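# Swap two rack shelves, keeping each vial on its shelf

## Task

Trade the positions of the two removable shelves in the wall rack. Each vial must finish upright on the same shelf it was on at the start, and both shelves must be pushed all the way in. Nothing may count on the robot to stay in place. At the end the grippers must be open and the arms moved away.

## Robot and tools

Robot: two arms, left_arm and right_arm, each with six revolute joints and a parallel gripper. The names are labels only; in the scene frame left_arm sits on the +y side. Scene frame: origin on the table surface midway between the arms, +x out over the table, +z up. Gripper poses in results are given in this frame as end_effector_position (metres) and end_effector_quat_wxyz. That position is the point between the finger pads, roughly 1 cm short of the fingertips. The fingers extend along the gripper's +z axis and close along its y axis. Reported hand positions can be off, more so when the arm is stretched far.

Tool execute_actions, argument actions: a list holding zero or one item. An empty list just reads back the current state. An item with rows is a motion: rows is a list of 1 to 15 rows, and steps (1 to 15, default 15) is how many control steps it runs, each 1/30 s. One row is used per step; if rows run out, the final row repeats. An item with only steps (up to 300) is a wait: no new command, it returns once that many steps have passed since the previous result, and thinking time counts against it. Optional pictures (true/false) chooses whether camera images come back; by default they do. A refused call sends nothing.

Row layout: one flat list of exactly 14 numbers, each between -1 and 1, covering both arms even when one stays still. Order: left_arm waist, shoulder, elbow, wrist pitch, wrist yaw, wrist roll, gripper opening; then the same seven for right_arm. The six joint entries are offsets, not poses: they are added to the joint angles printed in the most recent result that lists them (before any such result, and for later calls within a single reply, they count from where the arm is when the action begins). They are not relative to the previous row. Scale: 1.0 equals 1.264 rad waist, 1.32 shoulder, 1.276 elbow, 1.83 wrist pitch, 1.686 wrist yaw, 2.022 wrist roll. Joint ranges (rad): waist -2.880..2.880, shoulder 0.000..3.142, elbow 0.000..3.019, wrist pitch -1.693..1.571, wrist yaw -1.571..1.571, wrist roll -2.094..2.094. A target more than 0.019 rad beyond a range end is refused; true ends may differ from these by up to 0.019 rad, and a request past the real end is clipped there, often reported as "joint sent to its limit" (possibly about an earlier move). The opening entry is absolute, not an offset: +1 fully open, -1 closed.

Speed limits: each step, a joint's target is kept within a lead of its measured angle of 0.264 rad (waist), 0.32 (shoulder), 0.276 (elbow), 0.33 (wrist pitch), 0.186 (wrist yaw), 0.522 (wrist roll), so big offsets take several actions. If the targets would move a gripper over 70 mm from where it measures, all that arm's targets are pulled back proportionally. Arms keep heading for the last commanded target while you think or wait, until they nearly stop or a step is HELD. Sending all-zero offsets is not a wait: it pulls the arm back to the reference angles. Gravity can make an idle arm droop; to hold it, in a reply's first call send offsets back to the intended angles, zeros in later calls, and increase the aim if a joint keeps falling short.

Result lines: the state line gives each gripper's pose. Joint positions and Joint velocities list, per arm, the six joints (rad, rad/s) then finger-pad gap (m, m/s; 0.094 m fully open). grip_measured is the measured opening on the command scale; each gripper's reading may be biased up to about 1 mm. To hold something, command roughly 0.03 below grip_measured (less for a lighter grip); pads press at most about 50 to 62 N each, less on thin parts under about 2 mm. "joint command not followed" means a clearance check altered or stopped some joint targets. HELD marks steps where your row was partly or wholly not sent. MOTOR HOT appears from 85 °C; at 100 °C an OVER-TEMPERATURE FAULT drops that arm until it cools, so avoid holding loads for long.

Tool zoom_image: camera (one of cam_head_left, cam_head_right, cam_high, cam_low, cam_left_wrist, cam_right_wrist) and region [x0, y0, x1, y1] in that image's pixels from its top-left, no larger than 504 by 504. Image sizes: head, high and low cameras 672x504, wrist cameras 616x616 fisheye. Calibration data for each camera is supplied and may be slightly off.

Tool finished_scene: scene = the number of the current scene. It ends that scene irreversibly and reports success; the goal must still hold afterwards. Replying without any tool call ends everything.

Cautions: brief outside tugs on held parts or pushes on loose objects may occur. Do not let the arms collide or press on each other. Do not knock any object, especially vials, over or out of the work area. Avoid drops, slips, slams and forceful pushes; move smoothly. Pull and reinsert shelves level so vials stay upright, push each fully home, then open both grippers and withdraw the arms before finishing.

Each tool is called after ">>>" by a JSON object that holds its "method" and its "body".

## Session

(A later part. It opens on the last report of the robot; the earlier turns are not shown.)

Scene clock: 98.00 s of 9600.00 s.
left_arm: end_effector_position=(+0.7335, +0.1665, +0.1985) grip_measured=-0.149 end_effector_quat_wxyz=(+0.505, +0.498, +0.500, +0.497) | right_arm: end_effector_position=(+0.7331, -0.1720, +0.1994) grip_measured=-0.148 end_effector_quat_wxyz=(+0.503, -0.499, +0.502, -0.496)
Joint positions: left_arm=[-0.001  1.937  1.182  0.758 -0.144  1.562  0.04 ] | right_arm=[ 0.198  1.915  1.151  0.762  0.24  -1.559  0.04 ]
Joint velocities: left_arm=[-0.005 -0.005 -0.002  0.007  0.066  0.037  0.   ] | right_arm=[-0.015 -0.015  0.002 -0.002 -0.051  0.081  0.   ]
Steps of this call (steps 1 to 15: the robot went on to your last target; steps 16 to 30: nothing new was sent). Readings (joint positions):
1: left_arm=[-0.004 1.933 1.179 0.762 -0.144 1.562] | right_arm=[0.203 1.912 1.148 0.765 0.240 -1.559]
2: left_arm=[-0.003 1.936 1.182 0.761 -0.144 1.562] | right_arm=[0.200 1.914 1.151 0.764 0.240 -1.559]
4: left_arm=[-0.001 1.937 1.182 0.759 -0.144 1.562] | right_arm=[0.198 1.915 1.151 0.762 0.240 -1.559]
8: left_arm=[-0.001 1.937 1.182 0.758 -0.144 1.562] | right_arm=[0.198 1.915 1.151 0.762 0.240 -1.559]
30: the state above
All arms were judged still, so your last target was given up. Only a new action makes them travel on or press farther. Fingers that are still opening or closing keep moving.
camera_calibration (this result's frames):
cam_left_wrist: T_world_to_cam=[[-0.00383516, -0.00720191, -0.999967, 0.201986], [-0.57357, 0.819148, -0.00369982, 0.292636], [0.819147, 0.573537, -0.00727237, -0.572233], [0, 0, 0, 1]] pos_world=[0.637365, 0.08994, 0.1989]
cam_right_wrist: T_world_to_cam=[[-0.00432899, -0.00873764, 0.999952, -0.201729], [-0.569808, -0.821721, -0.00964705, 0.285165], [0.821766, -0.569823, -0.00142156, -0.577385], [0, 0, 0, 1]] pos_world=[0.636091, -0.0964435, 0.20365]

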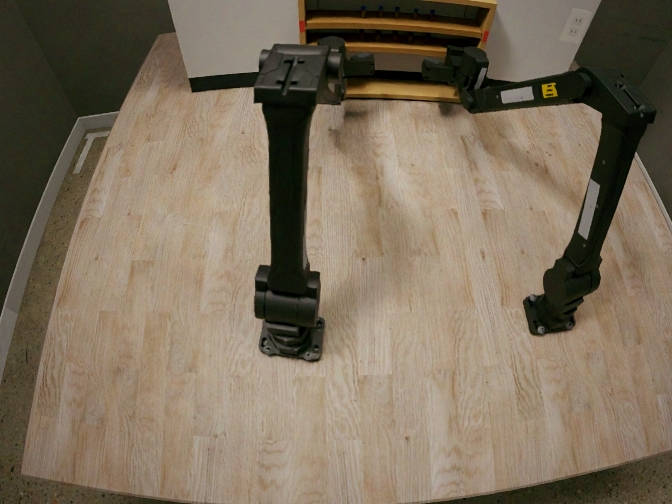

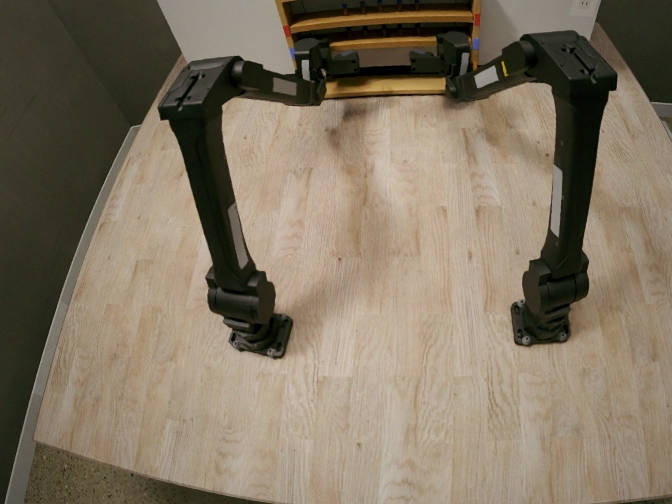

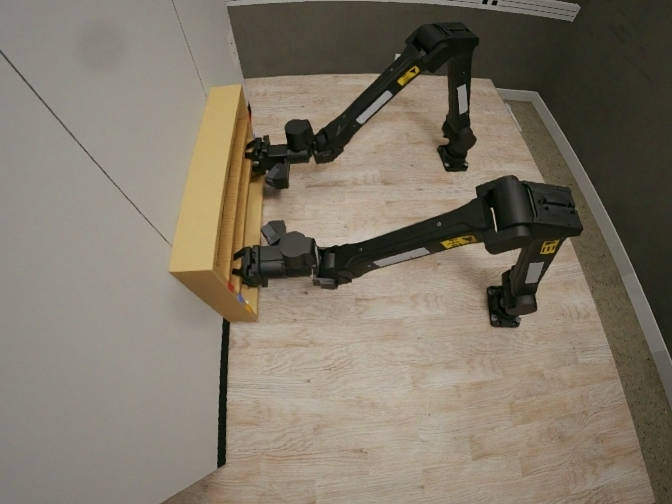

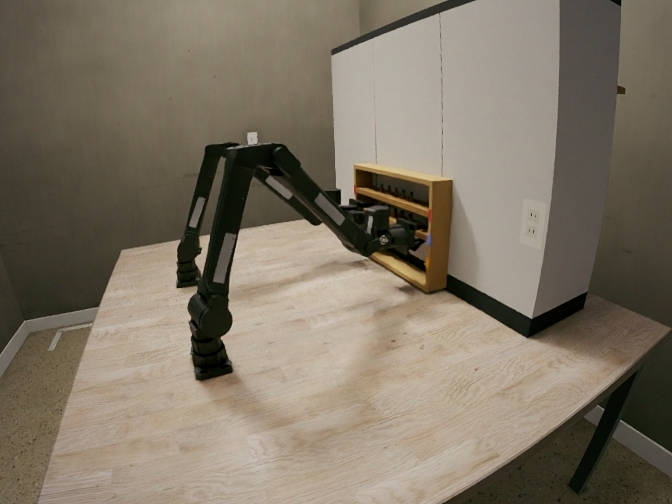

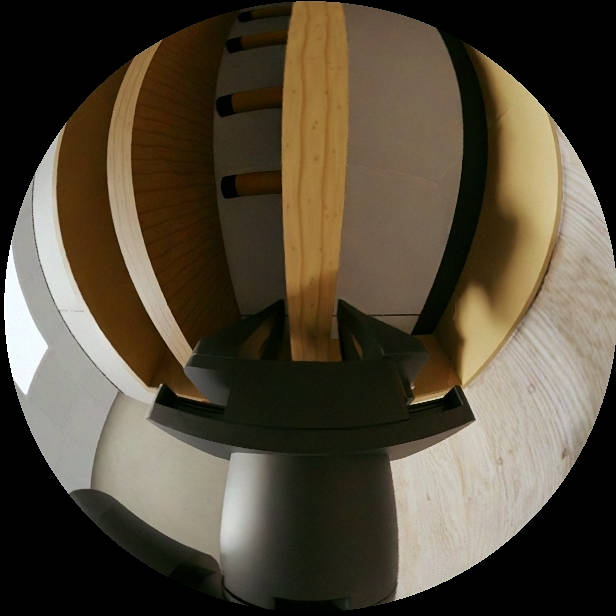

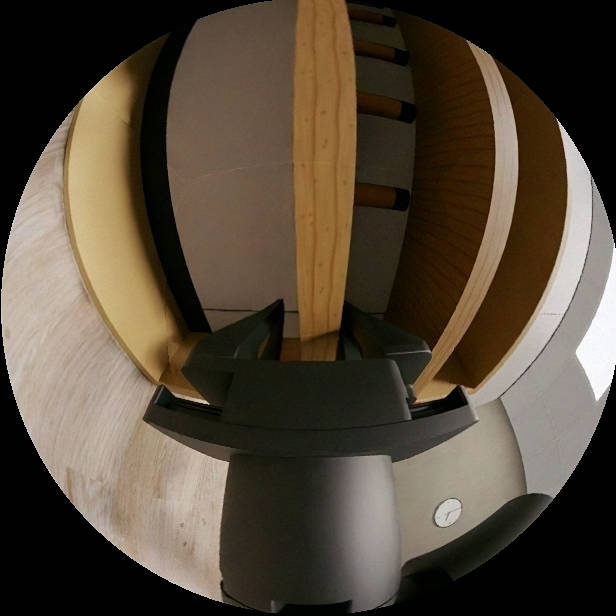

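>>> {"method": "execute_actions", "body": {"actions": [{"rows":[[0,0,0.025,0,0,0,-0.3,0,-0.012,0.025,0,0,0,-0.2],[0,0,0.025,0,0,0,-0.3,0,-0.012,0.025,0,0,0,-0.2],[0,0,0.025,0,0,0,-0.4,0,-0.012,0.025,0,0,0,-0.3],[0,0,0.025,0,0,0,-0.4,0,-0.012,0.025,0,0,0,-0.3],[0,0,0.025,0,0,0,-0.5,0,-0.012,0.025,0,0,0,-0.4],[0,0,0.025,0,0,0,-0.5,0,-0.012,0.025,0,0,0,-0.5],[0,0,0.025,0,0,0,-0.55,0,-0.012,0.025,0,0,0,-0.55],[0,0,0.025,0,0,0,-0.6,0,-0.012,0.025,0,0,0,-0.6],[0,0,0.025,0,0,0,-0.65,0,-0.012,0.025,0,0,0,-0.65]]}], "pictures": false}}

>>> {"method": "execute_actions", "body": {"actions": [{"steps":20}], "pictures": false}}

Scene clock: 103.57 s of 9600.00 s.
left_arm: end_effector_position=(+0.7335, +0.1665, +0.1994) grip_measured=-0.624 end_effector_quat_wxyz=(+0.504, +0.499, +0.499, +0.498) | right_arm: end_effector_position=(+0.7334, -0.1719, +0.2038) grip_measured=-0.628 end_effector_quat_wxyz=(+0.506, -0.496, +0.501, -0.497)
Joint positions: left_arm=[-0.001  1.936  1.182  0.758 -0.144  1.566  0.018] | right_arm=[ 0.198  1.911  1.153  0.765  0.24  -1.559  0.017]
Joint velocities: left_arm=[-0.015 -0.015 -0.022  0.002 -0.037 -0.022 -0.   ] | right_arm=[ 0.015  0.005  0.002  0.002 -0.081  0.051  0.   ]
Steps of this call (steps 1 to 90: nothing new was sent; then 2.07 s passed at rest; steps 91 to 105: all 15 steps of this action). Readings (joint positions):
91: left_arm=[-0.001 1.937 1.182 0.758 -0.144 1.562] | right_arm=[0.198 1.915 1.151 0.762 0.240 -1.559]
92: left_arm=[-0.001 1.937 1.182 0.758 -0.144 1.562] | right_arm=[0.198 1.915 1.151 0.762 0.240 -1.559]
94: left_arm=[-0.001 1.937 1.182 0.758 -0.144 1.562] | right_arm=[0.198 1.915 1.151 0.762 0.240 -1.559]
98: left_arm=[-0.001 1.937 1.182 0.758 -0.144 1.562] | right_arm=[0.198 1.912 1.152 0.765 0.240 -1.559]
105: the state above

Scene clock: 104.23 s of 9600.00 s.
left_arm: end_effector_position=(+0.7335, +0.1665, +0.1994) grip_measured=-0.624 end_effector_quat_wxyz=(+0.504, +0.499, +0.499, +0.498) | right_arm: end_effector_position=(+0.7334, -0.1719, +0.2038) grip_measured=-0.628 end_effector_quat_wxyz=(+0.506, -0.496, +0.501, -0.497)
Joint positions: left_arm=[-0.001  1.936  1.182  0.758 -0.144  1.566  0.018] | right_arm=[ 0.198  1.911  1.153  0.765  0.24  -1.559  0.017]
Joint velocities: left_arm=[ 0.005 -0.005  0.012 -0.012 -0.051 -0.007  0.   ] | right_arm=[-0.015 -0.005 -0.007  0.012 -0.051  0.037  0.001]
Steps of this call (steps 1 to 15: the robot went on to your last target; steps 16 to 20: nothing new was sent). Readings (joint positions):
1: left_arm=[-0.001 1.936 1.182 0.758 -0.144 1.566] | right_arm=[0.198 1.911 1.153 0.765 0.240 -1.559]
2: left_arm=[-0.001 1.936 1.182 0.758 -0.144 1.566] | right_arm=[0.198 1.911 1.153 0.765 0.240 -1.559]
4: left_arm=[-0.001 1.936 1.182 0.758 -0.144 1.566] | right_arm=[0.198 1.911 1.153 0.765 0.240 -1.559]
8: left_arm=[-0.001 1.936 1.182 0.758 -0.144 1.566] | right_arm=[0.198 1.911 1.153 0.765 0.240 -1.559]
20: the state above
All arms were judged still, so your last target was given up. Only a new action makes them travel on or press farther. Fingers that are still opening or closing keep moving.

>>> {"method": "execute_actions", "body": {"actions": [{"rows":[[-0.001,-0.008,0.022,0.004,0,0,-0.66,0.001,-0.014,0.022,0.004,0,0,-0.665],[-0.001,-0.01,0.018,0.005,0,0,-0.66,0.001,-0.016,0.018,0.005,0.001,0,-0.665],[-0.002,-0.013,0.013,0.006,-0.001,0,-0.66,0.002,-0.019,0.013,0.006,0.001,0,-0.665],[-0.002,-0.016,0.008,0.008,-0.001,0,-0.66,0.003,-0.022,0.008,0.008,0.002,0,-0.665],[-0.003,-0.019,0.003,0.009,-0.001,0,-0.66,0.004,-0.025,0.003,0.009,0.003,0,-0.665],[-0.003,-0.022,-0.002,0.011,-0.002,0,-0.66,0.005,-0.028,-0.002,0.01,0.003,0,-0.665],[-0.004,-0.025,-0.007,0.012,-0.002,0,-0.66,0.006,-0.031,-0.007,0.012,0.004,0,-0.665],[-0.004,-0.028,-0.013,0.014,-0.002,0,-0.66,0.007,-0.034,-0.012,0.013,0.004,0,-0.665],[-0.005,-0.031,-0.018,0.015,-0.003,0,-0.66,0.008,-0.037,-0.017,0.015,0.005,0,-0.665],[-0.005,-0.034,-0.023,0.017,-0.003,0,-0.66,0.009,-0.04,-0.022,0.016,0.006,0,-0.665],[-0.006,-0.037,-0.028,0.018,-0.003,0,-0.66,0.01,-0.043,-0.027,0.017,0.006,0,-0.665],[-0.006,-0.04,-0.033,0.02,-0.004,0,-0.66,0.011,-0.046,-0.032,0.019,0.007,0,-0.665],[-0.007,-0.043,-0.038,0.021,-0.004,0,-0.66,0.012,-0.049,-0.037,0.02,0.007,0,-0.665],[-0.007,-0.045,-0.043,0.023,-0.004,0,-0.66,0.013,-0.051,-0.041,0.022,0.008,0,-0.665]]}], "pictures": false}}

>>> {"method": "execute_actions", "body": {"actions": [{"steps":25}]}}

Scene clock: 113.20 s of 9600.00 s.
left_arm: end_effector_position=(+0.7194, +0.1668, +0.2007) grip_measured=-0.624 end_effector_quat_wxyz=(+0.505, +0.499, +0.497, +0.499) | right_arm: end_effector_position=(+0.7186, -0.1720, +0.2046) grip_measured=-0.628 end_effector_quat_wxyz=(+0.506, -0.496, +0.501, -0.498)
Joint positions: left_arm=[-0.003  1.908  1.137  0.779 -0.145  1.568  0.018] | right_arm=[ 0.204  1.882  1.107  0.783  0.247 -1.559  0.017]
Joint velocities: left_arm=[-0.015 -0.103 -0.159  0.051  0.007  0.037 -0.   ] | right_arm=[ 0.005 -0.103 -0.178  0.037  0.066  0.037 -0.001]
Steps of this call (steps 1 to 90: nothing new was sent; then 5.47 s passed at rest; steps 91 to 105: all 15 steps of this action). Readings (joint positions):
91: left_arm=[-0.001 1.936 1.182 0.759 -0.144 1.567] | right_arm=[0.198 1.911 1.153 0.765 0.240 -1.559]
92: left_arm=[-0.001 1.936 1.182 0.760 -0.144 1.567] | right_arm=[0.198 1.911 1.153 0.765 0.240 -1.559]
94: left_arm=[-0.001 1.936 1.182 0.760 -0.144 1.567] | right_arm=[0.198 1.911 1.153 0.766 0.240 -1.559]
98: left_arm=[-0.001 1.934 1.180 0.763 -0.144 1.568] | right_arm=[0.198 1.909 1.150 0.768 0.240 -1.559]
105: the state above

Scene clock: 114.03 s of 9600.00 s.
left_arm: end_effector_position=(+0.7172, +0.1671, +0.2006) grip_measured=-0.624 end_effector_quat_wxyz=(+0.505, +0.500, +0.497, +0.498) | right_arm: end_effector_position=(+0.7162, -0.1717, +0.2045) grip_measured=-0.628 end_effector_quat_wxyz=(+0.506, -0.496, +0.501, -0.497)
Joint positions: left_arm=[-0.003  1.904  1.129  0.781 -0.145  1.568  0.018] | right_arm=[ 0.206  1.878  1.1    0.784  0.248 -1.559  0.017]
Joint velocities: left_arm=[-0.015 -0.005 -0.007  0.007  0.007 -0.022 -0.   ] | right_arm=[-0.015 -0.005 -0.007 -0.027  0.037  0.037  0.   ]
Steps of this call (steps 1 to 15: the robot went on to your last target; steps 16 to 25: nothing new was sent). Readings (joint positions):
1: left_arm=[-0.003 1.905 1.133 0.779 -0.145 1.568] | right_arm=[0.205 1.879 1.103 0.783 0.248 -1.559]
2: left_arm=[-0.003 1.904 1.130 0.780 -0.145 1.568] | right_arm=[0.206 1.878 1.101 0.784 0.248 -1.559]
4: left_arm=[-0.003 1.904 1.129 0.780 -0.145 1.568] | right_arm=[0.206 1.878 1.100 0.784 0.248 -1.559]
8: left_arm=[-0.003 1.904 1.129 0.781 -0.145 1.568] | right_arm=[0.206 1.878 1.100 0.784 0.248 -1.559]
25: the state above
All arms were judged still, so your last target was given up. Only a new action makes them travel on or press farther. Fingers that are still opening or closing keep moving.
camera_calibration (this result's frames):
cam_left_wrist: T_world_to_cam=[[-0.000407051, -0.0016143, -0.999999, 0.200619], [-0.571709, 0.820456, -0.00109175, 0.280782], [0.820456, 0.571708, -0.00125688, -0.561067], [0, 0, 0, 1]] pos_world=[0.620938, 0.0907213, 0.200221]
cam_right_wrist: T_world_to_cam=[[-0.0124638, -0.0108097, 0.999864, -0.201325], [-0.570017, -0.821477, -0.0159867, 0.277342], [0.821538, -0.570139, 0.00407698, -0.56441], [0, 0, 0, 1]] pos_world=[0.619265, -0.0961386, 0.208032]

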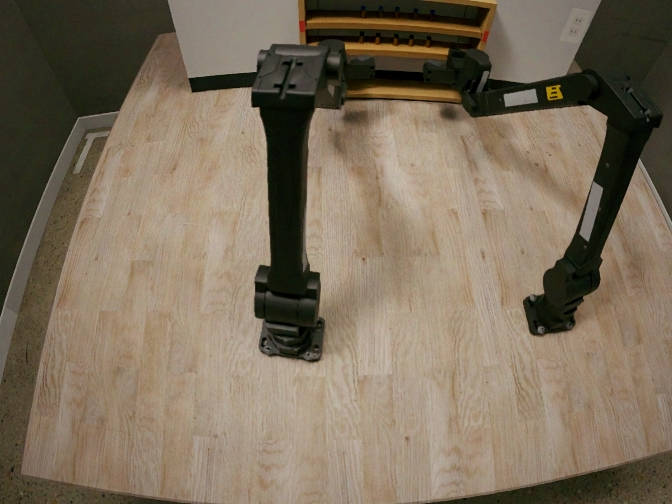

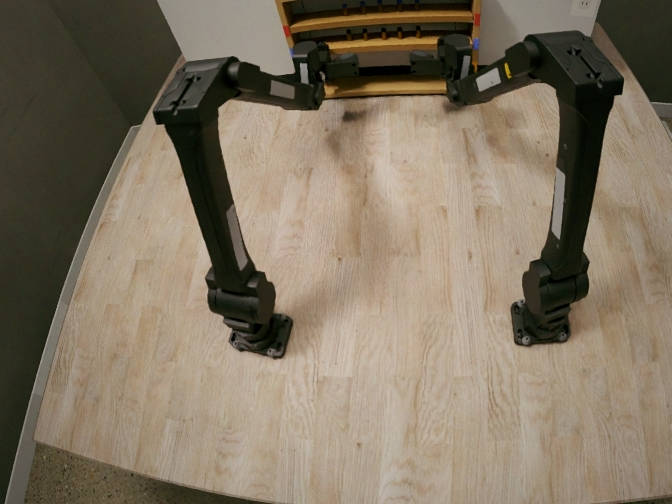

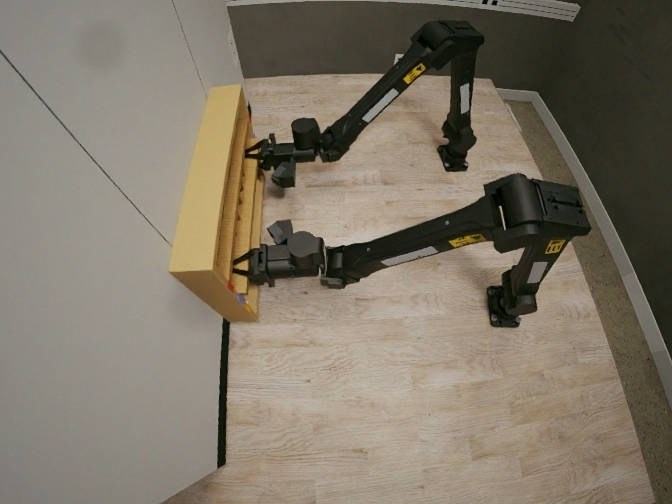

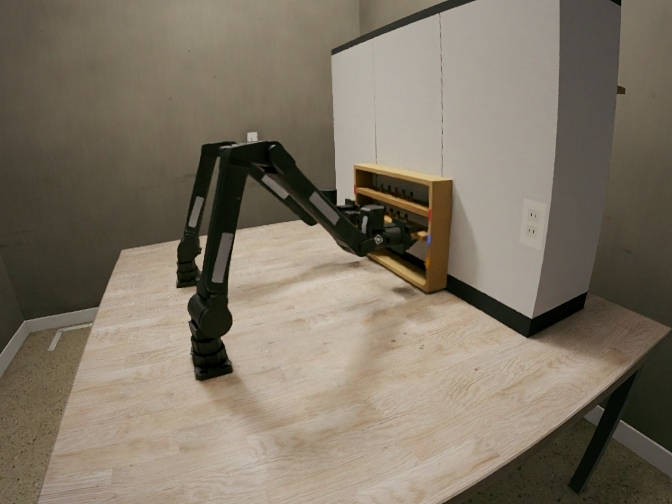

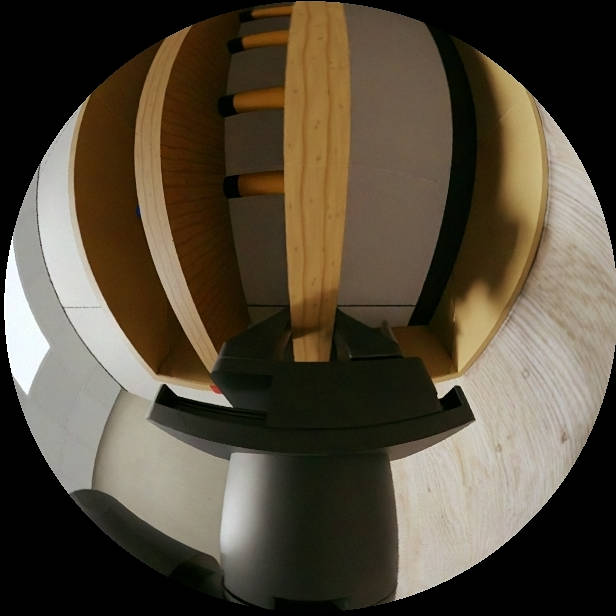

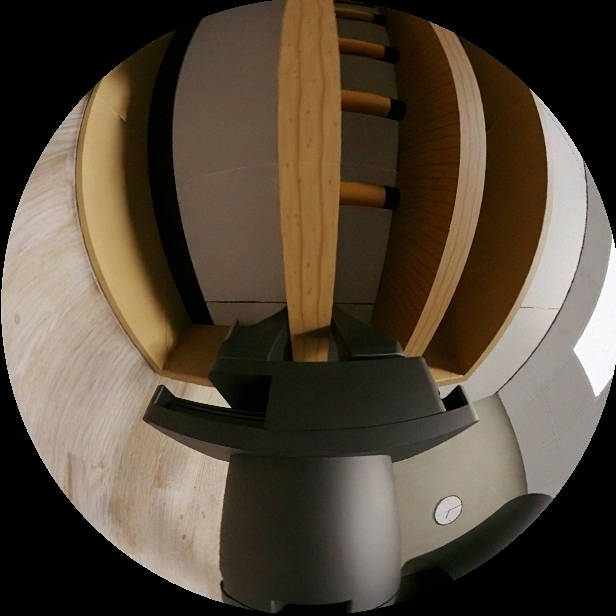

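>>> {"method": "execute_actions", "body": {"actions": [{"rows":[[-0.005,-0.023,-0.005,0.012,-0.003,0,-0.66,0.007,-0.027,-0.005,0.012,0.003,0,-0.665],[-0.006,-0.025,-0.009,0.014,-0.004,0,-0.66,0.007,-0.029,-0.009,0.014,0.004,0,-0.665],[-0.006,-0.028,-0.014,0.015,-0.004,0,-0.66,0.008,-0.032,-0.013,0.015,0.004,0,-0.665],[-0.007,-0.03,-0.018,0.016,-0.004,0,-0.66,0.009,-0.034,-0.018,0.016,0.005,0,-0.665],[-0.007,-0.033,-0.023,0.018,-0.004,0,-0.66,0.009,-0.037,-0.022,0.017,0.005,0,-0.665],[-0.007,-0.036,-0.027,0.019,-0.005,0,-0.66,0.01,-0.04,-0.026,0.018,0.006,0,-0.665],[-0.008,-0.038,-0.032,0.02,-0.005,0,-0.66,0.011,-0.042,-0.031,0.02,0.006,0,-0.665],[-0.008,-0.041,-0.036,0.021,-0.005,0,-0.66,0.012,-0.045,-0.035,0.021,0.007,0,-0.665],[-0.009,-0.043,-0.041,0.023,-0.006,0,-0.66,0.012,-0.047,-0.04,0.022,0.007,0,-0.665],[-0.009,-0.046,-0.045,0.024,-0.006,0,-0.66,0.013,-0.05,-0.044,0.023,0.008,0,-0.665],[-0.009,-0.049,-0.05,0.025,-0.006,0,-0.66,0.014,-0.053,-0.048,0.024,0.008,0,-0.665],[-0.01,-0.051,-0.054,0.027,-0.007,0,-0.66,0.014,-0.055,-0.053,0.026,0.009,0,-0.665],[-0.01,-0.054,-0.059,0.028,-0.007,0,-0.66,0.015,-0.058,-0.057,0.027,0.009,0,-0.665],[-0.011,-0.056,-0.063,0.029,-0.007,0,-0.66,0.016,-0.06,-0.062,0.028,0.01,0,-0.665],[-0.011,-0.059,-0.068,0.03,-0.007,0,-0.66,0.016,-0.063,-0.066,0.029,0.01,0,-0.665]]}], "pictures": false}}

>>> {"method": "execute_actions", "body": {"actions": [{"steps":15}], "pictures": false}}

>>> {"method": "execute_actions", "body": {"actions": [{"rows":[[-0.005,-0.023,-0.005,0.012,-0.003,0,-0.66,0.007,-0.027,-0.005,0.012,0.003,0,-0.665],[-0.006,-0.025,-0.009,0.014,-0.004,0,-0.66,0.007,-0.029,-0.009,0.014,0.004,0,-0.665],[-0.006,-0.028,-0.014,0.015,-0.004,0,-0.66,0.008,-0.032,-0.013,0.015,0.004,0,-0.665],[-0.007,-0.03,-0.018,0.016,-0.004,0,-0.66,0.009,-0.034,-0.018,0.016,0.005,0,-0.665],[-0.007,-0.033,-0.023,0.018,-0.004,0,-0.66,0.009,-0.037,-0.022,0.017,0.005,0,-0.665],[-0.007,-0.036,-0.027,0.019,-0.005,0,-0.66,0.01,-0.04,-0.026,0.018,0.006,0,-0.665],[-0.008,-0.038,-0.032,0.02,-0.005,0,-0.66,0.011,-0.042,-0.031,0.02,0.006,0,-0.665],[-0.008,-0.041,-0.036,0.021,-0.005,0,-0.66,0.012,-0.045,-0.035,0.021,0.007,0,-0.665],[-0.009,-0.043,-0.041,0.023,-0.006,0,-0.66,0.012,-0.047,-0.04,0.022,0.007,0,-0.665],[-0.009,-0.046,-0.045,0.024,-0.006,0,-0.66,0.013,-0.05,-0.044,0.023,0.008,0,-0.665],[-0.009,-0.049,-0.05,0.025,-0.006,0,-0.66,0.014,-0.053,-0.048,0.024,0.008,0,-0.665],[-0.01,-0.051,-0.054,0.027,-0.007,0,-0.66,0.014,-0.055,-0.053,0.026,0.009,0,-0.665],[-0.01,-0.054,-0.059,0.028,-0.007,0,-0.66,0.015,-0.058,-0.057,0.027,0.009,0,-0.665],[-0.011,-0.056,-0.063,0.029,-0.007,0,-0.66,0.016,-0.06,-0.062,0.028,0.01,0,-0.665],[-0.011,-0.059,-0.068,0.03,-0.007,0,-0.66,0.016,-0.063,-0.066,0.029,0.01,0,-0.665]]}], "pictures": false}}

>>> {"method": "execute_actions", "body": {"actions": [{"steps":20}]}}

Scene clock: 130.20 s of 9600.00 s.
left_arm: end_effector_position=(+0.6939, +0.1665, +0.1998) grip_measured=-0.624 end_effector_quat_wxyz=(+0.505, +0.500, +0.497, +0.498) | right_arm: end_effector_position=(+0.6927, -0.1717, +0.2033) grip_measured=-0.628 end_effector_quat_wxyz=(+0.506, -0.496, +0.501, -0.497)
Joint positions: left_arm=[-0.01   1.861  1.055  0.811 -0.15   1.568  0.018] | right_arm=[ 0.217  1.836  1.027  0.814  0.259 -1.559  0.017]
Joint velocities: left_arm=[-0.005 -0.103 -0.164  0.056  0.022 -0.066  0.001] | right_arm=[ 0.015 -0.093 -0.149  0.061 -0.007 -0.037 -0.001]
Steps of this call (steps 1 to 90: nothing new was sent; then 12.67 s passed at rest; steps 91 to 105: all 15 steps of this action). Readings (joint positions):
91: left_arm=[-0.003 1.904 1.129 0.781 -0.145 1.568] | right_arm=[0.206 1.878 1.099 0.784 0.248 -1.559]
92: left_arm=[-0.004 1.903 1.128 0.782 -0.145 1.568] | right_arm=[0.206 1.877 1.098 0.786 0.248 -1.559]
94: left_arm=[-0.004 1.900 1.121 0.787 -0.145 1.568] | right_arm=[0.207 1.875 1.092 0.791 0.249 -1.559]
98: left_arm=[-0.006 1.886 1.097 0.796 -0.147 1.568] | right_arm=[0.210 1.860 1.068 0.800 0.253 -1.559]
105: the state above

Scene clock: 130.70 s of 9600.00 s.
left_arm: end_effector_position=(+0.6902, +0.1667, +0.1999) grip_measured=-0.624 end_effector_quat_wxyz=(+0.505, +0.500, +0.497, +0.498) | right_arm: end_effector_position=(+0.6889, -0.1718, +0.2033) grip_measured=-0.628 end_effector_quat_wxyz=(+0.505, -0.497, +0.501, -0.497)
Joint positions: left_arm=[-0.011  1.853  1.044  0.814 -0.151  1.568  0.018] | right_arm=[ 0.218  1.828  1.016  0.817  0.26  -1.559  0.017]
Joint velocities: left_arm=[-0.015  0.005  0.002 -0.007  0.037 -0.066  0.   ] | right_arm=[-0.015 -0.005 -0.012 -0.002 -0.066 -0.051  0.   ]
Steps of this call (steps 1 to 15: the robot went on to your last target). Readings (joint positions):
1: left_arm=[-0.011 1.858 1.050 0.813 -0.150 1.568] | right_arm=[0.217 1.833 1.022 0.816 0.259 -1.559]
2: left_arm=[-0.011 1.855 1.047 0.814 -0.151 1.568] | right_arm=[0.218 1.830 1.019 0.817 0.259 -1.559]
4: left_arm=[-0.011 1.853 1.044 0.814 -0.151 1.568] | right_arm=[0.218 1.828 1.016 0.817 0.260 -1.559]
8: left_arm=[-0.011 1.853 1.044 0.814 -0.151 1.568] | right_arm=[0.218 1.828 1.016 0.817 0.260 -1.559]
15: the state above

Scene clock: 131.20 s of 9600.00 s.
left_arm: end_effector_position=(+0.6661, +0.1661, +0.1991) grip_measured=-0.624 end_effector_quat_wxyz=(+0.505, +0.501, +0.496, +0.497) | right_arm: end_effector_position=(+0.6647, -0.1721, +0.2023) grip_measured=-0.628 end_effector_quat_wxyz=(+0.506, -0.497, +0.501, -0.497)
Joint positions: left_arm=[-0.019  1.81   0.97   0.845 -0.157  1.568  0.018] | right_arm=[ 0.23   1.785  0.944  0.846  0.271 -1.559  0.017]
Joint velocities: left_arm=[-0.015 -0.093 -0.164  0.061 -0.066 -0.081 -0.001] | right_arm=[ 0.005 -0.112 -0.144  0.051  0.022  0.037  0.   ]
Steps of this call (steps 1 to 15: all 15 steps of this action). Readings (joint positions):
1: left_arm=[-0.011 1.853 1.043 0.814 -0.151 1.568] | right_arm=[0.218 1.828 1.015 0.817 0.260 -1.559]
2: left_arm=[-0.012 1.853 1.042 0.816 -0.151 1.568] | right_arm=[0.218 1.828 1.014 0.819 0.260 -1.559]
4: left_arm=[-0.012 1.850 1.035 0.821 -0.151 1.568] | right_arm=[0.219 1.825 1.008 0.823 0.261 -1.559]
8: left_arm=[-0.015 1.835 1.012 0.830 -0.153 1.568] | right_arm=[0.223 1.810 0.984 0.832 0.265 -1.559]
15: the state above

Scene clock: 131.87 s of 9600.00 s.
left_arm: end_effector_position=(+0.6622, +0.1658, +0.1985) grip_measured=-0.624 end_effector_quat_wxyz=(+0.504, +0.503, +0.495, +0.498) | right_arm: end_effector_position=(+0.6593, -0.1722, +0.1992) grip_measured=-0.628 end_effector_quat_wxyz=(+0.505, -0.498, +0.503, -0.494)
Joint positions: left_arm=[-0.021  1.802  0.958  0.847 -0.157  1.574  0.018] | right_arm=[ 0.233  1.778  0.927  0.849  0.273 -1.553  0.017]
Joint velocities: left_arm=[-0.015 -0.015  0.007 -0.007 -0.051  0.007 -0.   ] | right_arm=[-0.005 -0.015 -0.002 -0.017 -0.022 -0.007  0.001]
Steps of this call (steps 1 to 20: the robot went on to your last target). Readings (joint positions):
1: left_arm=[-0.020 1.807 0.965 0.847 -0.157 1.568] | right_arm=[0.231 1.781 0.939 0.848 0.271 -1.559]
2: left_arm=[-0.020 1.804 0.962 0.847 -0.157 1.568] | right_arm=[0.232 1.779 0.934 0.849 0.272 -1.559]
4: left_arm=[-0.021 1.802 0.959 0.847 -0.157 1.571] | right_arm=[0.232 1.778 0.929 0.849 0.273 -1.557]
8: left_arm=[-0.021 1.802 0.958 0.847 -0.157 1.574] | right_arm=[0.233 1.778 0.927 0.849 0.273 -1.554]
20: the state above
camera_calibration (this result's frames):
cam_left_wrist: T_world_to_cam=[[-0.00372791, 0.00499593, -0.999981, 0.199612], [-0.567334, 0.823464, 0.00622906, 0.245577], [0.823479, 0.567346, -0.000235437, -0.516615], [0, 0, 0, 1]] pos_world=[0.56549, 0.0898787, 0.197957]
cam_right_wrist: T_world_to_cam=[[-0.00355855, -0.0145882, 0.999887, -0.203348], [-0.568258, -0.822731, -0.0140259, 0.242644], [0.822843, -0.568244, -0.00536212, -0.516522], [0, 0, 0, 1]] pos_world=[0.562177, -0.0968458, 0.203958]

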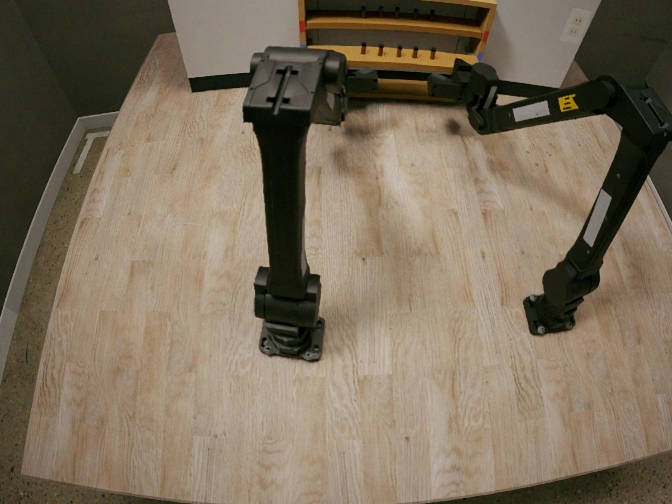

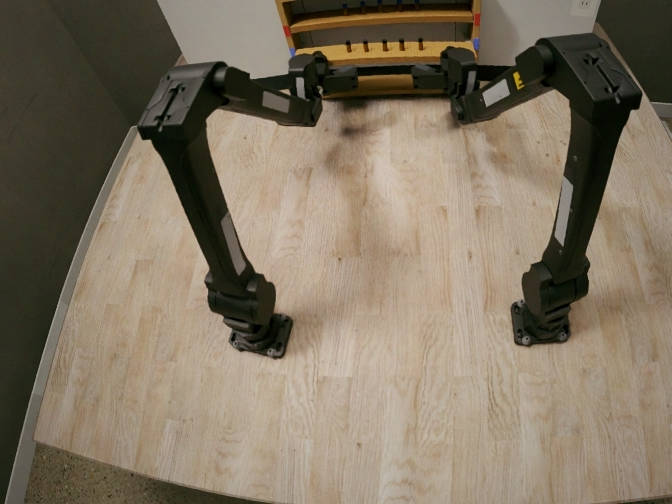

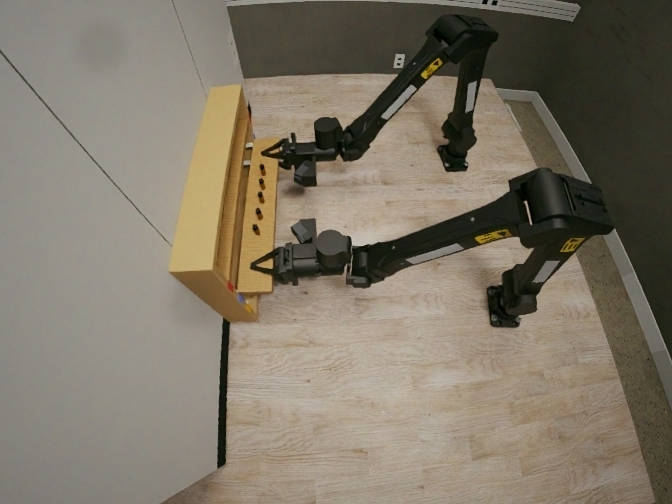

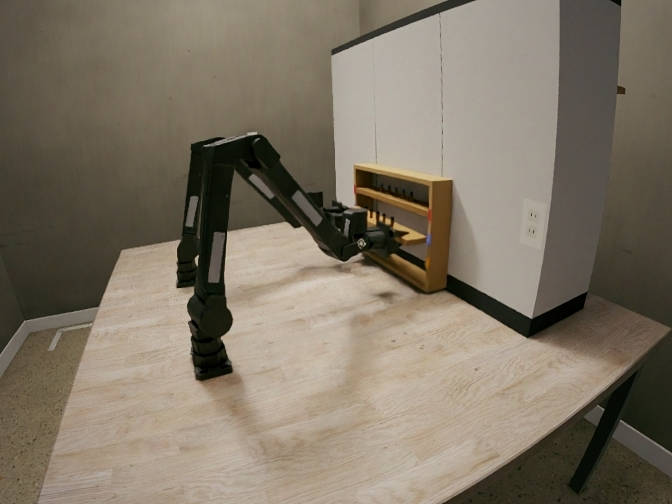

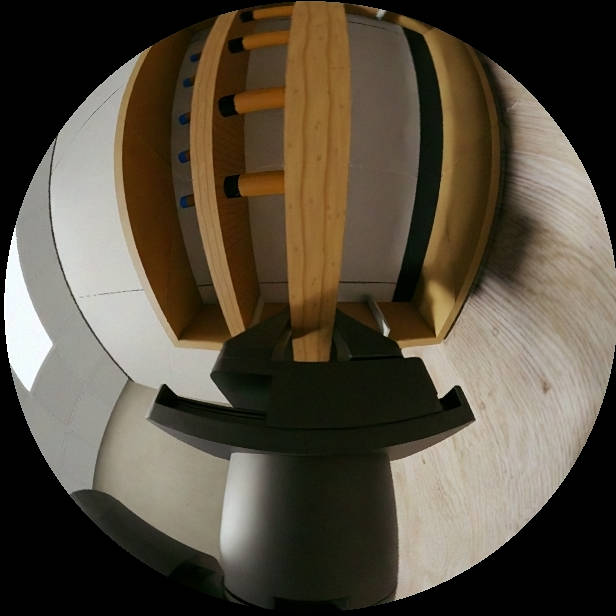

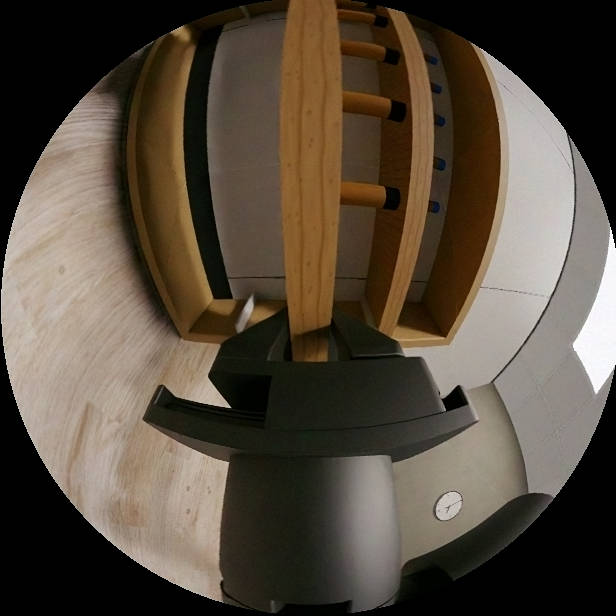

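>>> {"method": "execute_actions", "body": {"actions": [{"rows":[[-0.005,-0.023,-0.002,0.012,-0.003,0,-0.66,0.007,-0.027,0,0.012,0.003,0,-0.665],[-0.006,-0.025,-0.006,0.014,-0.004,0,-0.66,0.007,-0.029,-0.003,0.014,0.004,0,-0.665],[-0.006,-0.028,-0.011,0.015,-0.004,0,-0.66,0.008,-0.032,-0.007,0.015,0.004,0,-0.665],[-0.007,-0.03,-0.015,0.016,-0.004,0,-0.66,0.009,-0.034,-0.012,0.016,0.005,0,-0.665],[-0.007,-0.033,-0.02,0.018,-0.004,0,-0.66,0.009,-0.037,-0.016,0.017,0.005,0,-0.665],[-0.007,-0.036,-0.024,0.019,-0.005,0,-0.66,0.01,-0.04,-0.02,0.018,0.006,0,-0.665],[-0.008,-0.038,-0.029,0.02,-0.005,0,-0.66,0.011,-0.042,-0.024,0.02,0.006,0,-0.665],[-0.008,-0.041,-0.033,0.021,-0.005,0,-0.66,0.012,-0.045,-0.028,0.021,0.007,0,-0.665]]}], "pictures": false}}

>>> {"method": "execute_actions", "body": {"actions": [{"steps":10}], "pictures": false}}

Scene clock: 142.13 s of 9600.00 s.
left_arm: end_effector_position=(+0.6455, +0.1653, +0.1797) grip_measured=-0.624 end_effector_quat_wxyz=(+0.494, +0.514, +0.503, +0.488) | right_arm: end_effector_position=(+0.6433, -0.1723, +0.1815) grip_measured=-0.628 end_effector_quat_wxyz=(+0.495, -0.508, +0.511, -0.486)
Joint positions: left_arm=[-0.026  1.793  0.904  0.852 -0.16   1.571  0.018] | right_arm=[ 0.242  1.769  0.876  0.854  0.281 -1.547  0.017]
Joint velocities: left_arm=[-0.015 -0.024 -0.012  0.002 -0.022  0.007  0.   ] | right_arm=[-0.015 -0.034 -0.012  0.007  0.037 -0.037  0.   ]
Steps of this call (steps 1 to 15: the robot went on to your last target; steps 16 to 90: nothing new was sent; then 6.77 s passed at rest; steps 91 to 105: all 15 steps of this action). Readings (joint positions):
91: left_arm=[-0.021 1.802 0.958 0.847 -0.157 1.574] | right_arm=[0.233 1.778 0.927 0.849 0.273 -1.552]
92: left_arm=[-0.021 1.802 0.957 0.848 -0.157 1.575] | right_arm=[0.233 1.778 0.926 0.849 0.275 -1.552]
94: left_arm=[-0.022 1.799 0.950 0.848 -0.157 1.575] | right_arm=[0.234 1.777 0.920 0.851 0.276 -1.551]
98: left_arm=[-0.025 1.795 0.920 0.851 -0.159 1.573] | right_arm=[0.238 1.772 0.892 0.852 0.279 -1.550]
105: the state above

Scene clock: 142.47 s of 9600.00 s.
left_arm: end_effector_position=(+0.6453, +0.1654, +0.1824) grip_measured=-0.624 end_effector_quat_wxyz=(+0.495, +0.513, +0.502, +0.489) | right_arm: end_effector_position=(+0.6431, -0.1723, +0.1841) grip_measured=-0.628 end_effector_quat_wxyz=(+0.497, -0.506, +0.510, -0.487)
Joint positions: left_arm=[-0.026  1.789  0.904  0.853 -0.16   1.571  0.018] | right_arm=[ 0.242  1.765  0.876  0.855  0.281 -1.547  0.017]
Joint velocities: left_arm=[-0.015  0.005 -0.017 -0.002  0.022 -0.051 -0.   ] | right_arm=[-0.015 -0.005 -0.002 -0.027  0.007 -0.022  0.   ]
Steps of this call (steps 1 to 10: the robot went on to your last target). Readings (joint positions):
1: left_arm=[-0.026 1.792 0.904 0.853 -0.160 1.571] | right_arm=[0.242 1.768 0.876 0.855 0.281 -1.547]
2: left_arm=[-0.026 1.791 0.904 0.853 -0.160 1.571] | right_arm=[0.242 1.768 0.876 0.855 0.281 -1.547]
4: left_arm=[-0.026 1.790 0.904 0.853 -0.160 1.571] | right_arm=[0.242 1.767 0.876 0.855 0.281 -1.547]
8: left_arm=[-0.026 1.789 0.904 0.853 -0.160 1.571] | right_arm=[0.242 1.765 0.876 0.855 0.281 -1.547]
10: the state above

>>> {"method": "execute_actions", "body": {"actions": [{"rows":[[0,-0.028,0.01,0.022,0,0,-0.66,0,-0.028,0.011,0.022,0,-0.01,-0.665],[0,-0.026,0.01,0.027,0,0,-0.66,0,-0.026,0.011,0.027,0,-0.01,-0.665],[0,-0.024,0.01,0.032,0,0,-0.66,0,-0.024,0.011,0.032,0,-0.01,-0.665],[0,-0.021,0.01,0.036,0,0,-0.66,0,-0.021,0.011,0.036,0,-0.01,-0.665],[0,-0.018,0.009,0.04,0,0,-0.66,0,-0.018,0.01,0.04,0,-0.01,-0.665],[0,-0.014,0.009,0.043,0,0,-0.66,0,-0.014,0.01,0.043,0,-0.01,-0.665],[0,-0.01,0.008,0.047,0,0,-0.66,0,-0.01,0.009,0.047,0,-0.01,-0.665],[0,-0.006,0.008,0.05,0,0,-0.66,0,-0.006,0.009,0.05,0,-0.01,-0.665],[0,-0.002,0.007,0.054,0,0,-0.66,0,-0.002,0.008,0.054,0,-0.01,-0.665],[0,0.002,0.007,0.058,0,0,-0.66,0,0.002,0.008,0.058,0,-0.01,-0.665],[0,0.006,0.006,0.061,0,0,-0.66,0,0.006,0.007,0.061,0,-0.01,-0.665],[0,0.01,0.006,0.065,0,0,-0.66,0,0.01,0.007,0.065,0,-0.01,-0.665],[0,0.014,0.005,0.069,0,0,-0.66,0,0.014,0.007,0.069,0,-0.01,-0.665],[0,0.018,0.005,0.072,0,0,-0.66,0,0.018,0.006,0.072,0,-0.01,-0.665],[0,0.021,0.005,0.075,0,0,-0.66,0,0.021,0.006,0.075,0,-0.01,-0.665]]}], "pictures": false}}

>>> {"method": "execute_actions", "body": {"actions": [{"steps":20}], "pictures": false}}

Scene clock: 150.80 s of 9600.00 s.
left_arm: end_effector_position=(+0.6463, +0.1652, +0.1928) grip_measured=-0.624 end_effector_quat_wxyz=(+0.517, +0.491, +0.486, +0.505) | right_arm: end_effector_position=(+0.6438, -0.1721, +0.1969) grip_measured=-0.628 end_effector_quat_wxyz=(+0.516, -0.487, +0.492, -0.505)
Joint positions: left_arm=[-0.026  1.809  0.904  0.95  -0.16   1.572  0.018] | right_arm=[ 0.242  1.78   0.876  0.948  0.281 -1.568  0.017]
Joint velocities: left_arm=[ 0.005  0.142 -0.002  0.173 -0.007 -0.037 -0.   ] | right_arm=[-0.005  0.142  0.007  0.188 -0.007 -0.007  0.001]
Steps of this call (steps 1 to 15: the robot went on to your last target; steps 16 to 90: nothing new was sent; then 4.83 s passed at rest; steps 91 to 105: all 15 steps of this action). Readings (joint positions):
91: left_arm=[-0.026 1.789 0.904 0.855 -0.160 1.571] | right_arm=[0.242 1.765 0.876 0.857 0.281 -1.547]
92: left_arm=[-0.026 1.789 0.904 0.858 -0.160 1.571] | right_arm=[0.242 1.765 0.876 0.860 0.281 -1.547]
94: left_arm=[-0.026 1.789 0.904 0.871 -0.160 1.571] | right_arm=[0.242 1.765 0.876 0.873 0.281 -1.549]
98: left_arm=[-0.026 1.789 0.904 0.899 -0.160 1.571] | right_arm=[0.242 1.765 0.876 0.902 0.281 -1.555]
105: the state above

Scene clock: 151.47 s of 9600.00 s.
left_arm: end_effector_position=(+0.6468, +0.1651, +0.1786) grip_measured=-0.624 end_effector_quat_wxyz=(+0.512, +0.496, +0.490, +0.502) | right_arm: end_effector_position=(+0.6438, -0.1723, +0.1832) grip_measured=-0.628 end_effector_quat_wxyz=(+0.510, -0.492, +0.495, -0.502)
Joint positions: left_arm=[-0.026  1.833  0.902  0.959 -0.16   1.572  0.018] | right_arm=[ 0.242  1.803  0.872  0.958  0.282 -1.568  0.017]
Joint velocities: left_arm=[-0.005  0.005 -0.007  0.007  0.007  0.022 -0.001] | right_arm=[-0.015 -0.005  0.002  0.012 -0.037 -0.037 -0.001]
Steps of this call (steps 1 to 20: the robot went on to your last target). Readings (joint positions):
1: left_arm=[-0.026 1.815 0.904 0.954 -0.160 1.572] | right_arm=[0.242 1.786 0.876 0.952 0.281 -1.568]
2: left_arm=[-0.026 1.820 0.904 0.957 -0.160 1.572] | right_arm=[0.242 1.791 0.876 0.955 0.282 -1.568]
4: left_arm=[-0.026 1.828 0.904 0.958 -0.160 1.572] | right_arm=[0.242 1.798 0.874 0.956 0.282 -1.568]
8: left_arm=[-0.026 1.833 0.902 0.958 -0.160 1.572] | right_arm=[0.242 1.803 0.872 0.956 0.282 -1.568]
20: the state above

>>> {"method": "execute_actions", "body": {"actions": [{"rows":[[0,-0.008,0.007,0.015,0,0,-0.66,0,-0.003,0.008,0.015,0,0,-0.665],[0,-0.003,0.007,0.015,0,0,-0.66,0,0.002,0.008,0.015,0,0,-0.665],[0,0.001,0.006,0.016,0,0,-0.66,0,0.007,0.007,0.016,0,0,-0.665],[0,0.006,0.005,0.018,0,0,-0.66,0,0.012,0.007,0.019,0,0,-0.665],[0,0.01,0.005,0.022,0,0,-0.66,0,0.016,0.006,0.023,0,0,-0.665],[0,0.015,0.004,0.025,0,0,-0.66,0,0.021,0.006,0.026,0,0,-0.665],[0,0.02,0.003,0.029,0,0,-0.66,0,0.026,0.005,0.03,0,0,-0.665],[0,0.024,0.003,0.033,0,0,-0.66,0,0.031,0.005,0.034,0,0,-0.665],[0,0.029,0.002,0.036,0,0,-0.66,0,0.036,0.004,0.038,0,0,-0.665],[0,0.033,0.001,0.04,0,0,-0.66,0,0.041,0.004,0.041,0,0,-0.665],[0,0.038,0.001,0.044,0,0,-0.66,0,0.046,0.003,0.045,0,0,-0.665],[0,0.042,0,0.047,0,0,-0.66,0,0.05,0.003,0.049,0,0,-0.665],[0,0.047,-0.001,0.051,0,0,-0.66,0,0.055,0.002,0.053,0,0,-0.665],[0,0.051,-0.002,0.055,0,0,-0.66,0,0.06,0.002,0.056,0,0,-0.665],[0,0.056,-0.002,0.058,0,0,-0.66,0,0.065,0.002,0.06,0,0,-0.665]]}], "pictures": false}}

>>> {"method": "execute_actions", "body": {"actions": [{"steps":25}]}}

Scene clock: 158.60 s of 9600.00 s.
left_arm: end_effector_position=(+0.6465, +0.1652, +0.1426) grip_measured=-0.624 end_effector_quat_wxyz=(+0.507, +0.502, +0.495, +0.497) | right_arm: end_effector_position=(+0.6445, -0.1723, +0.1475) grip_measured=-0.628 end_effector_quat_wxyz=(+0.504, -0.498, +0.499, -0.499)
Joint positions: left_arm=[-0.026  1.908  0.894  1.021 -0.16   1.569  0.018] | right_arm=[ 0.242  1.881  0.866  1.021  0.283 -1.568  0.017]
Joint velocities: left_arm=[-0.005  0.21  -0.032  0.183 -0.051 -0.007 -0.001] | right_arm=[-0.005  0.21  -0.046  0.193  0.066  0.037  0.   ]
Steps of this call (steps 1 to 15: the robot went on to your last target; steps 16 to 90: nothing new was sent; then 3.63 s passed at rest; steps 91 to 105: all 15 steps of this action). Readings (joint positions):
91: left_arm=[-0.026 1.833 0.902 0.959 -0.160 1.572] | right_arm=[0.242 1.803 0.872 0.958 0.282 -1.568]
92: left_arm=[-0.026 1.834 0.902 0.959 -0.160 1.572] | right_arm=[0.242 1.803 0.872 0.958 0.282 -1.568]
94: left_arm=[-0.026 1.836 0.902 0.960 -0.160 1.572] | right_arm=[0.242 1.806 0.872 0.958 0.282 -1.568]
98: left_arm=[-0.026 1.855 0.902 0.978 -0.160 1.572] | right_arm=[0.242 1.826 0.872 0.976 0.282 -1.568]
105: the state above

Scene clock: 159.43 s of 9600.00 s.
left_arm: end_effector_position=(+0.6456, +0.1650, +0.1319) grip_measured=-0.624 end_effector_quat_wxyz=(+0.505, +0.504, +0.497, +0.494) | right_arm: end_effector_position=(+0.6438, -0.1725, +0.1368) grip_measured=-0.628 end_effector_quat_wxyz=(+0.501, -0.501, +0.501, -0.497)
Joint positions: left_arm=[-0.027  1.928  0.891  1.035 -0.159  1.566  0.018] | right_arm=[ 0.242  1.901  0.863  1.034  0.283 -1.566  0.017]
Joint velocities: left_arm=[-0.015 -0.015 -0.002  0.002 -0.066 -0.037  0.002] | right_arm=[-0.005 -0.024 -0.002  0.012 -0.007 -0.007 -0.001]
Steps of this call (steps 1 to 25: the robot went on to your last target). Readings (joint positions):
1: left_arm=[-0.026 1.915 0.893 1.026 -0.160 1.569] | right_arm=[0.242 1.888 0.866 1.026 0.283 -1.568]
2: left_arm=[-0.026 1.920 0.893 1.029 -0.160 1.568] | right_arm=[0.242 1.893 0.865 1.028 0.283 -1.567]
4: left_arm=[-0.026 1.927 0.892 1.030 -0.159 1.567] | right_arm=[0.242 1.899 0.864 1.030 0.283 -1.566]
8: left_arm=[-0.027 1.928 0.891 1.033 -0.159 1.566] | right_arm=[0.242 1.901 0.863 1.033 0.283 -1.566]
25: the state above
camera_calibration (this result's frames):
cam_left_wrist: T_world_to_cam=[[-0.00910086, -0.00168887, -0.999957, 0.137505], [-0.564475, 0.825442, 0.0037433, 0.235383], [0.8254, 0.564485, -0.00846556, -0.502261], [0, 0, 0, 1]] pos_world=[0.548685, 0.0894552, 0.132366]
cam_right_wrist: T_world_to_cam=[[-0.00253979, -0.0016497, 0.999995, -0.139415], [-0.569179, -0.822209, -0.002802, 0.231896], [0.82221, -0.569183, 0.00114926, -0.504913], [0, 0, 0, 1]] pos_world=[0.546781, -0.0969509, 0.140644]

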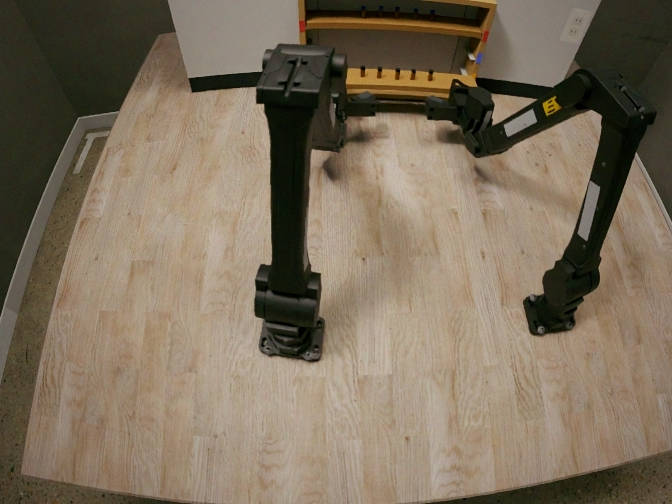

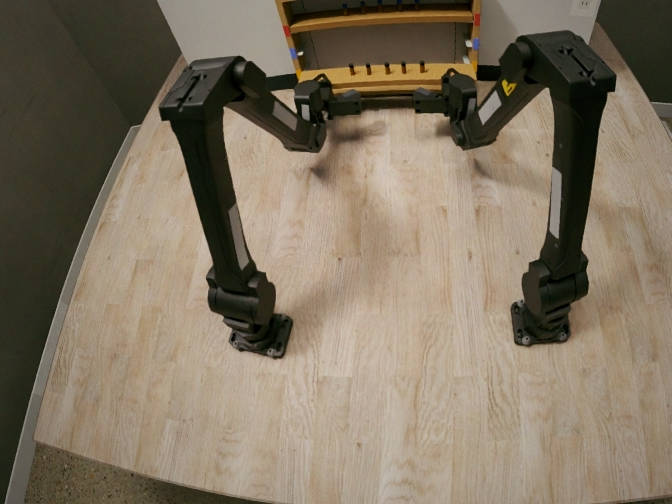

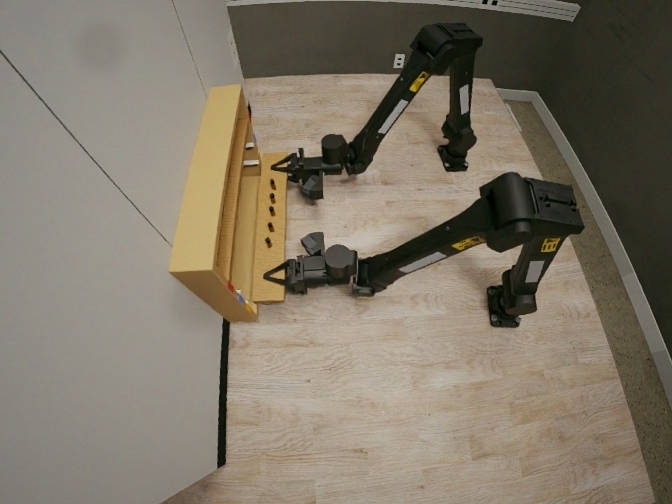

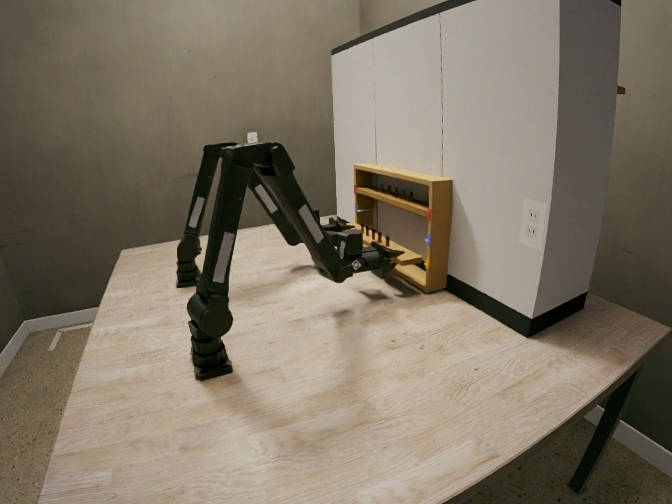

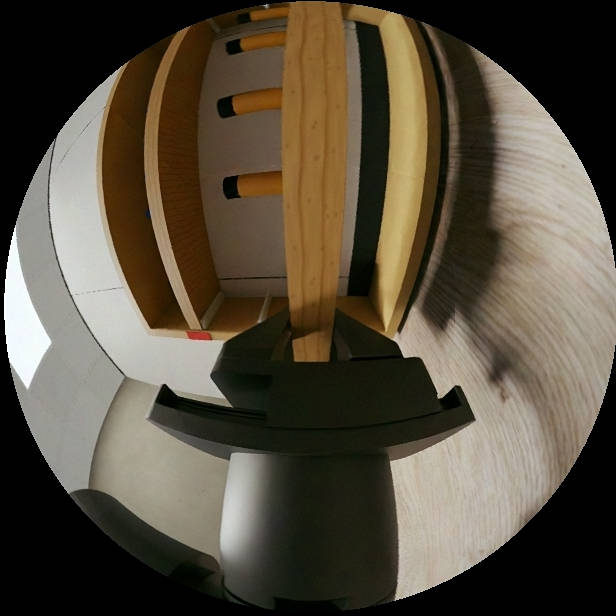

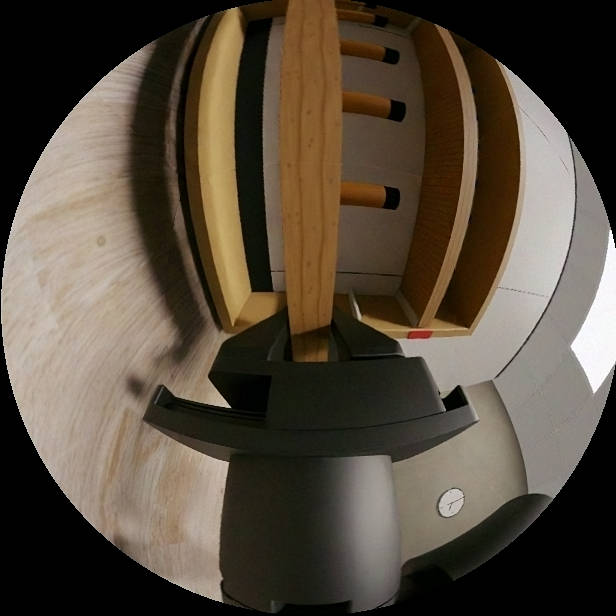

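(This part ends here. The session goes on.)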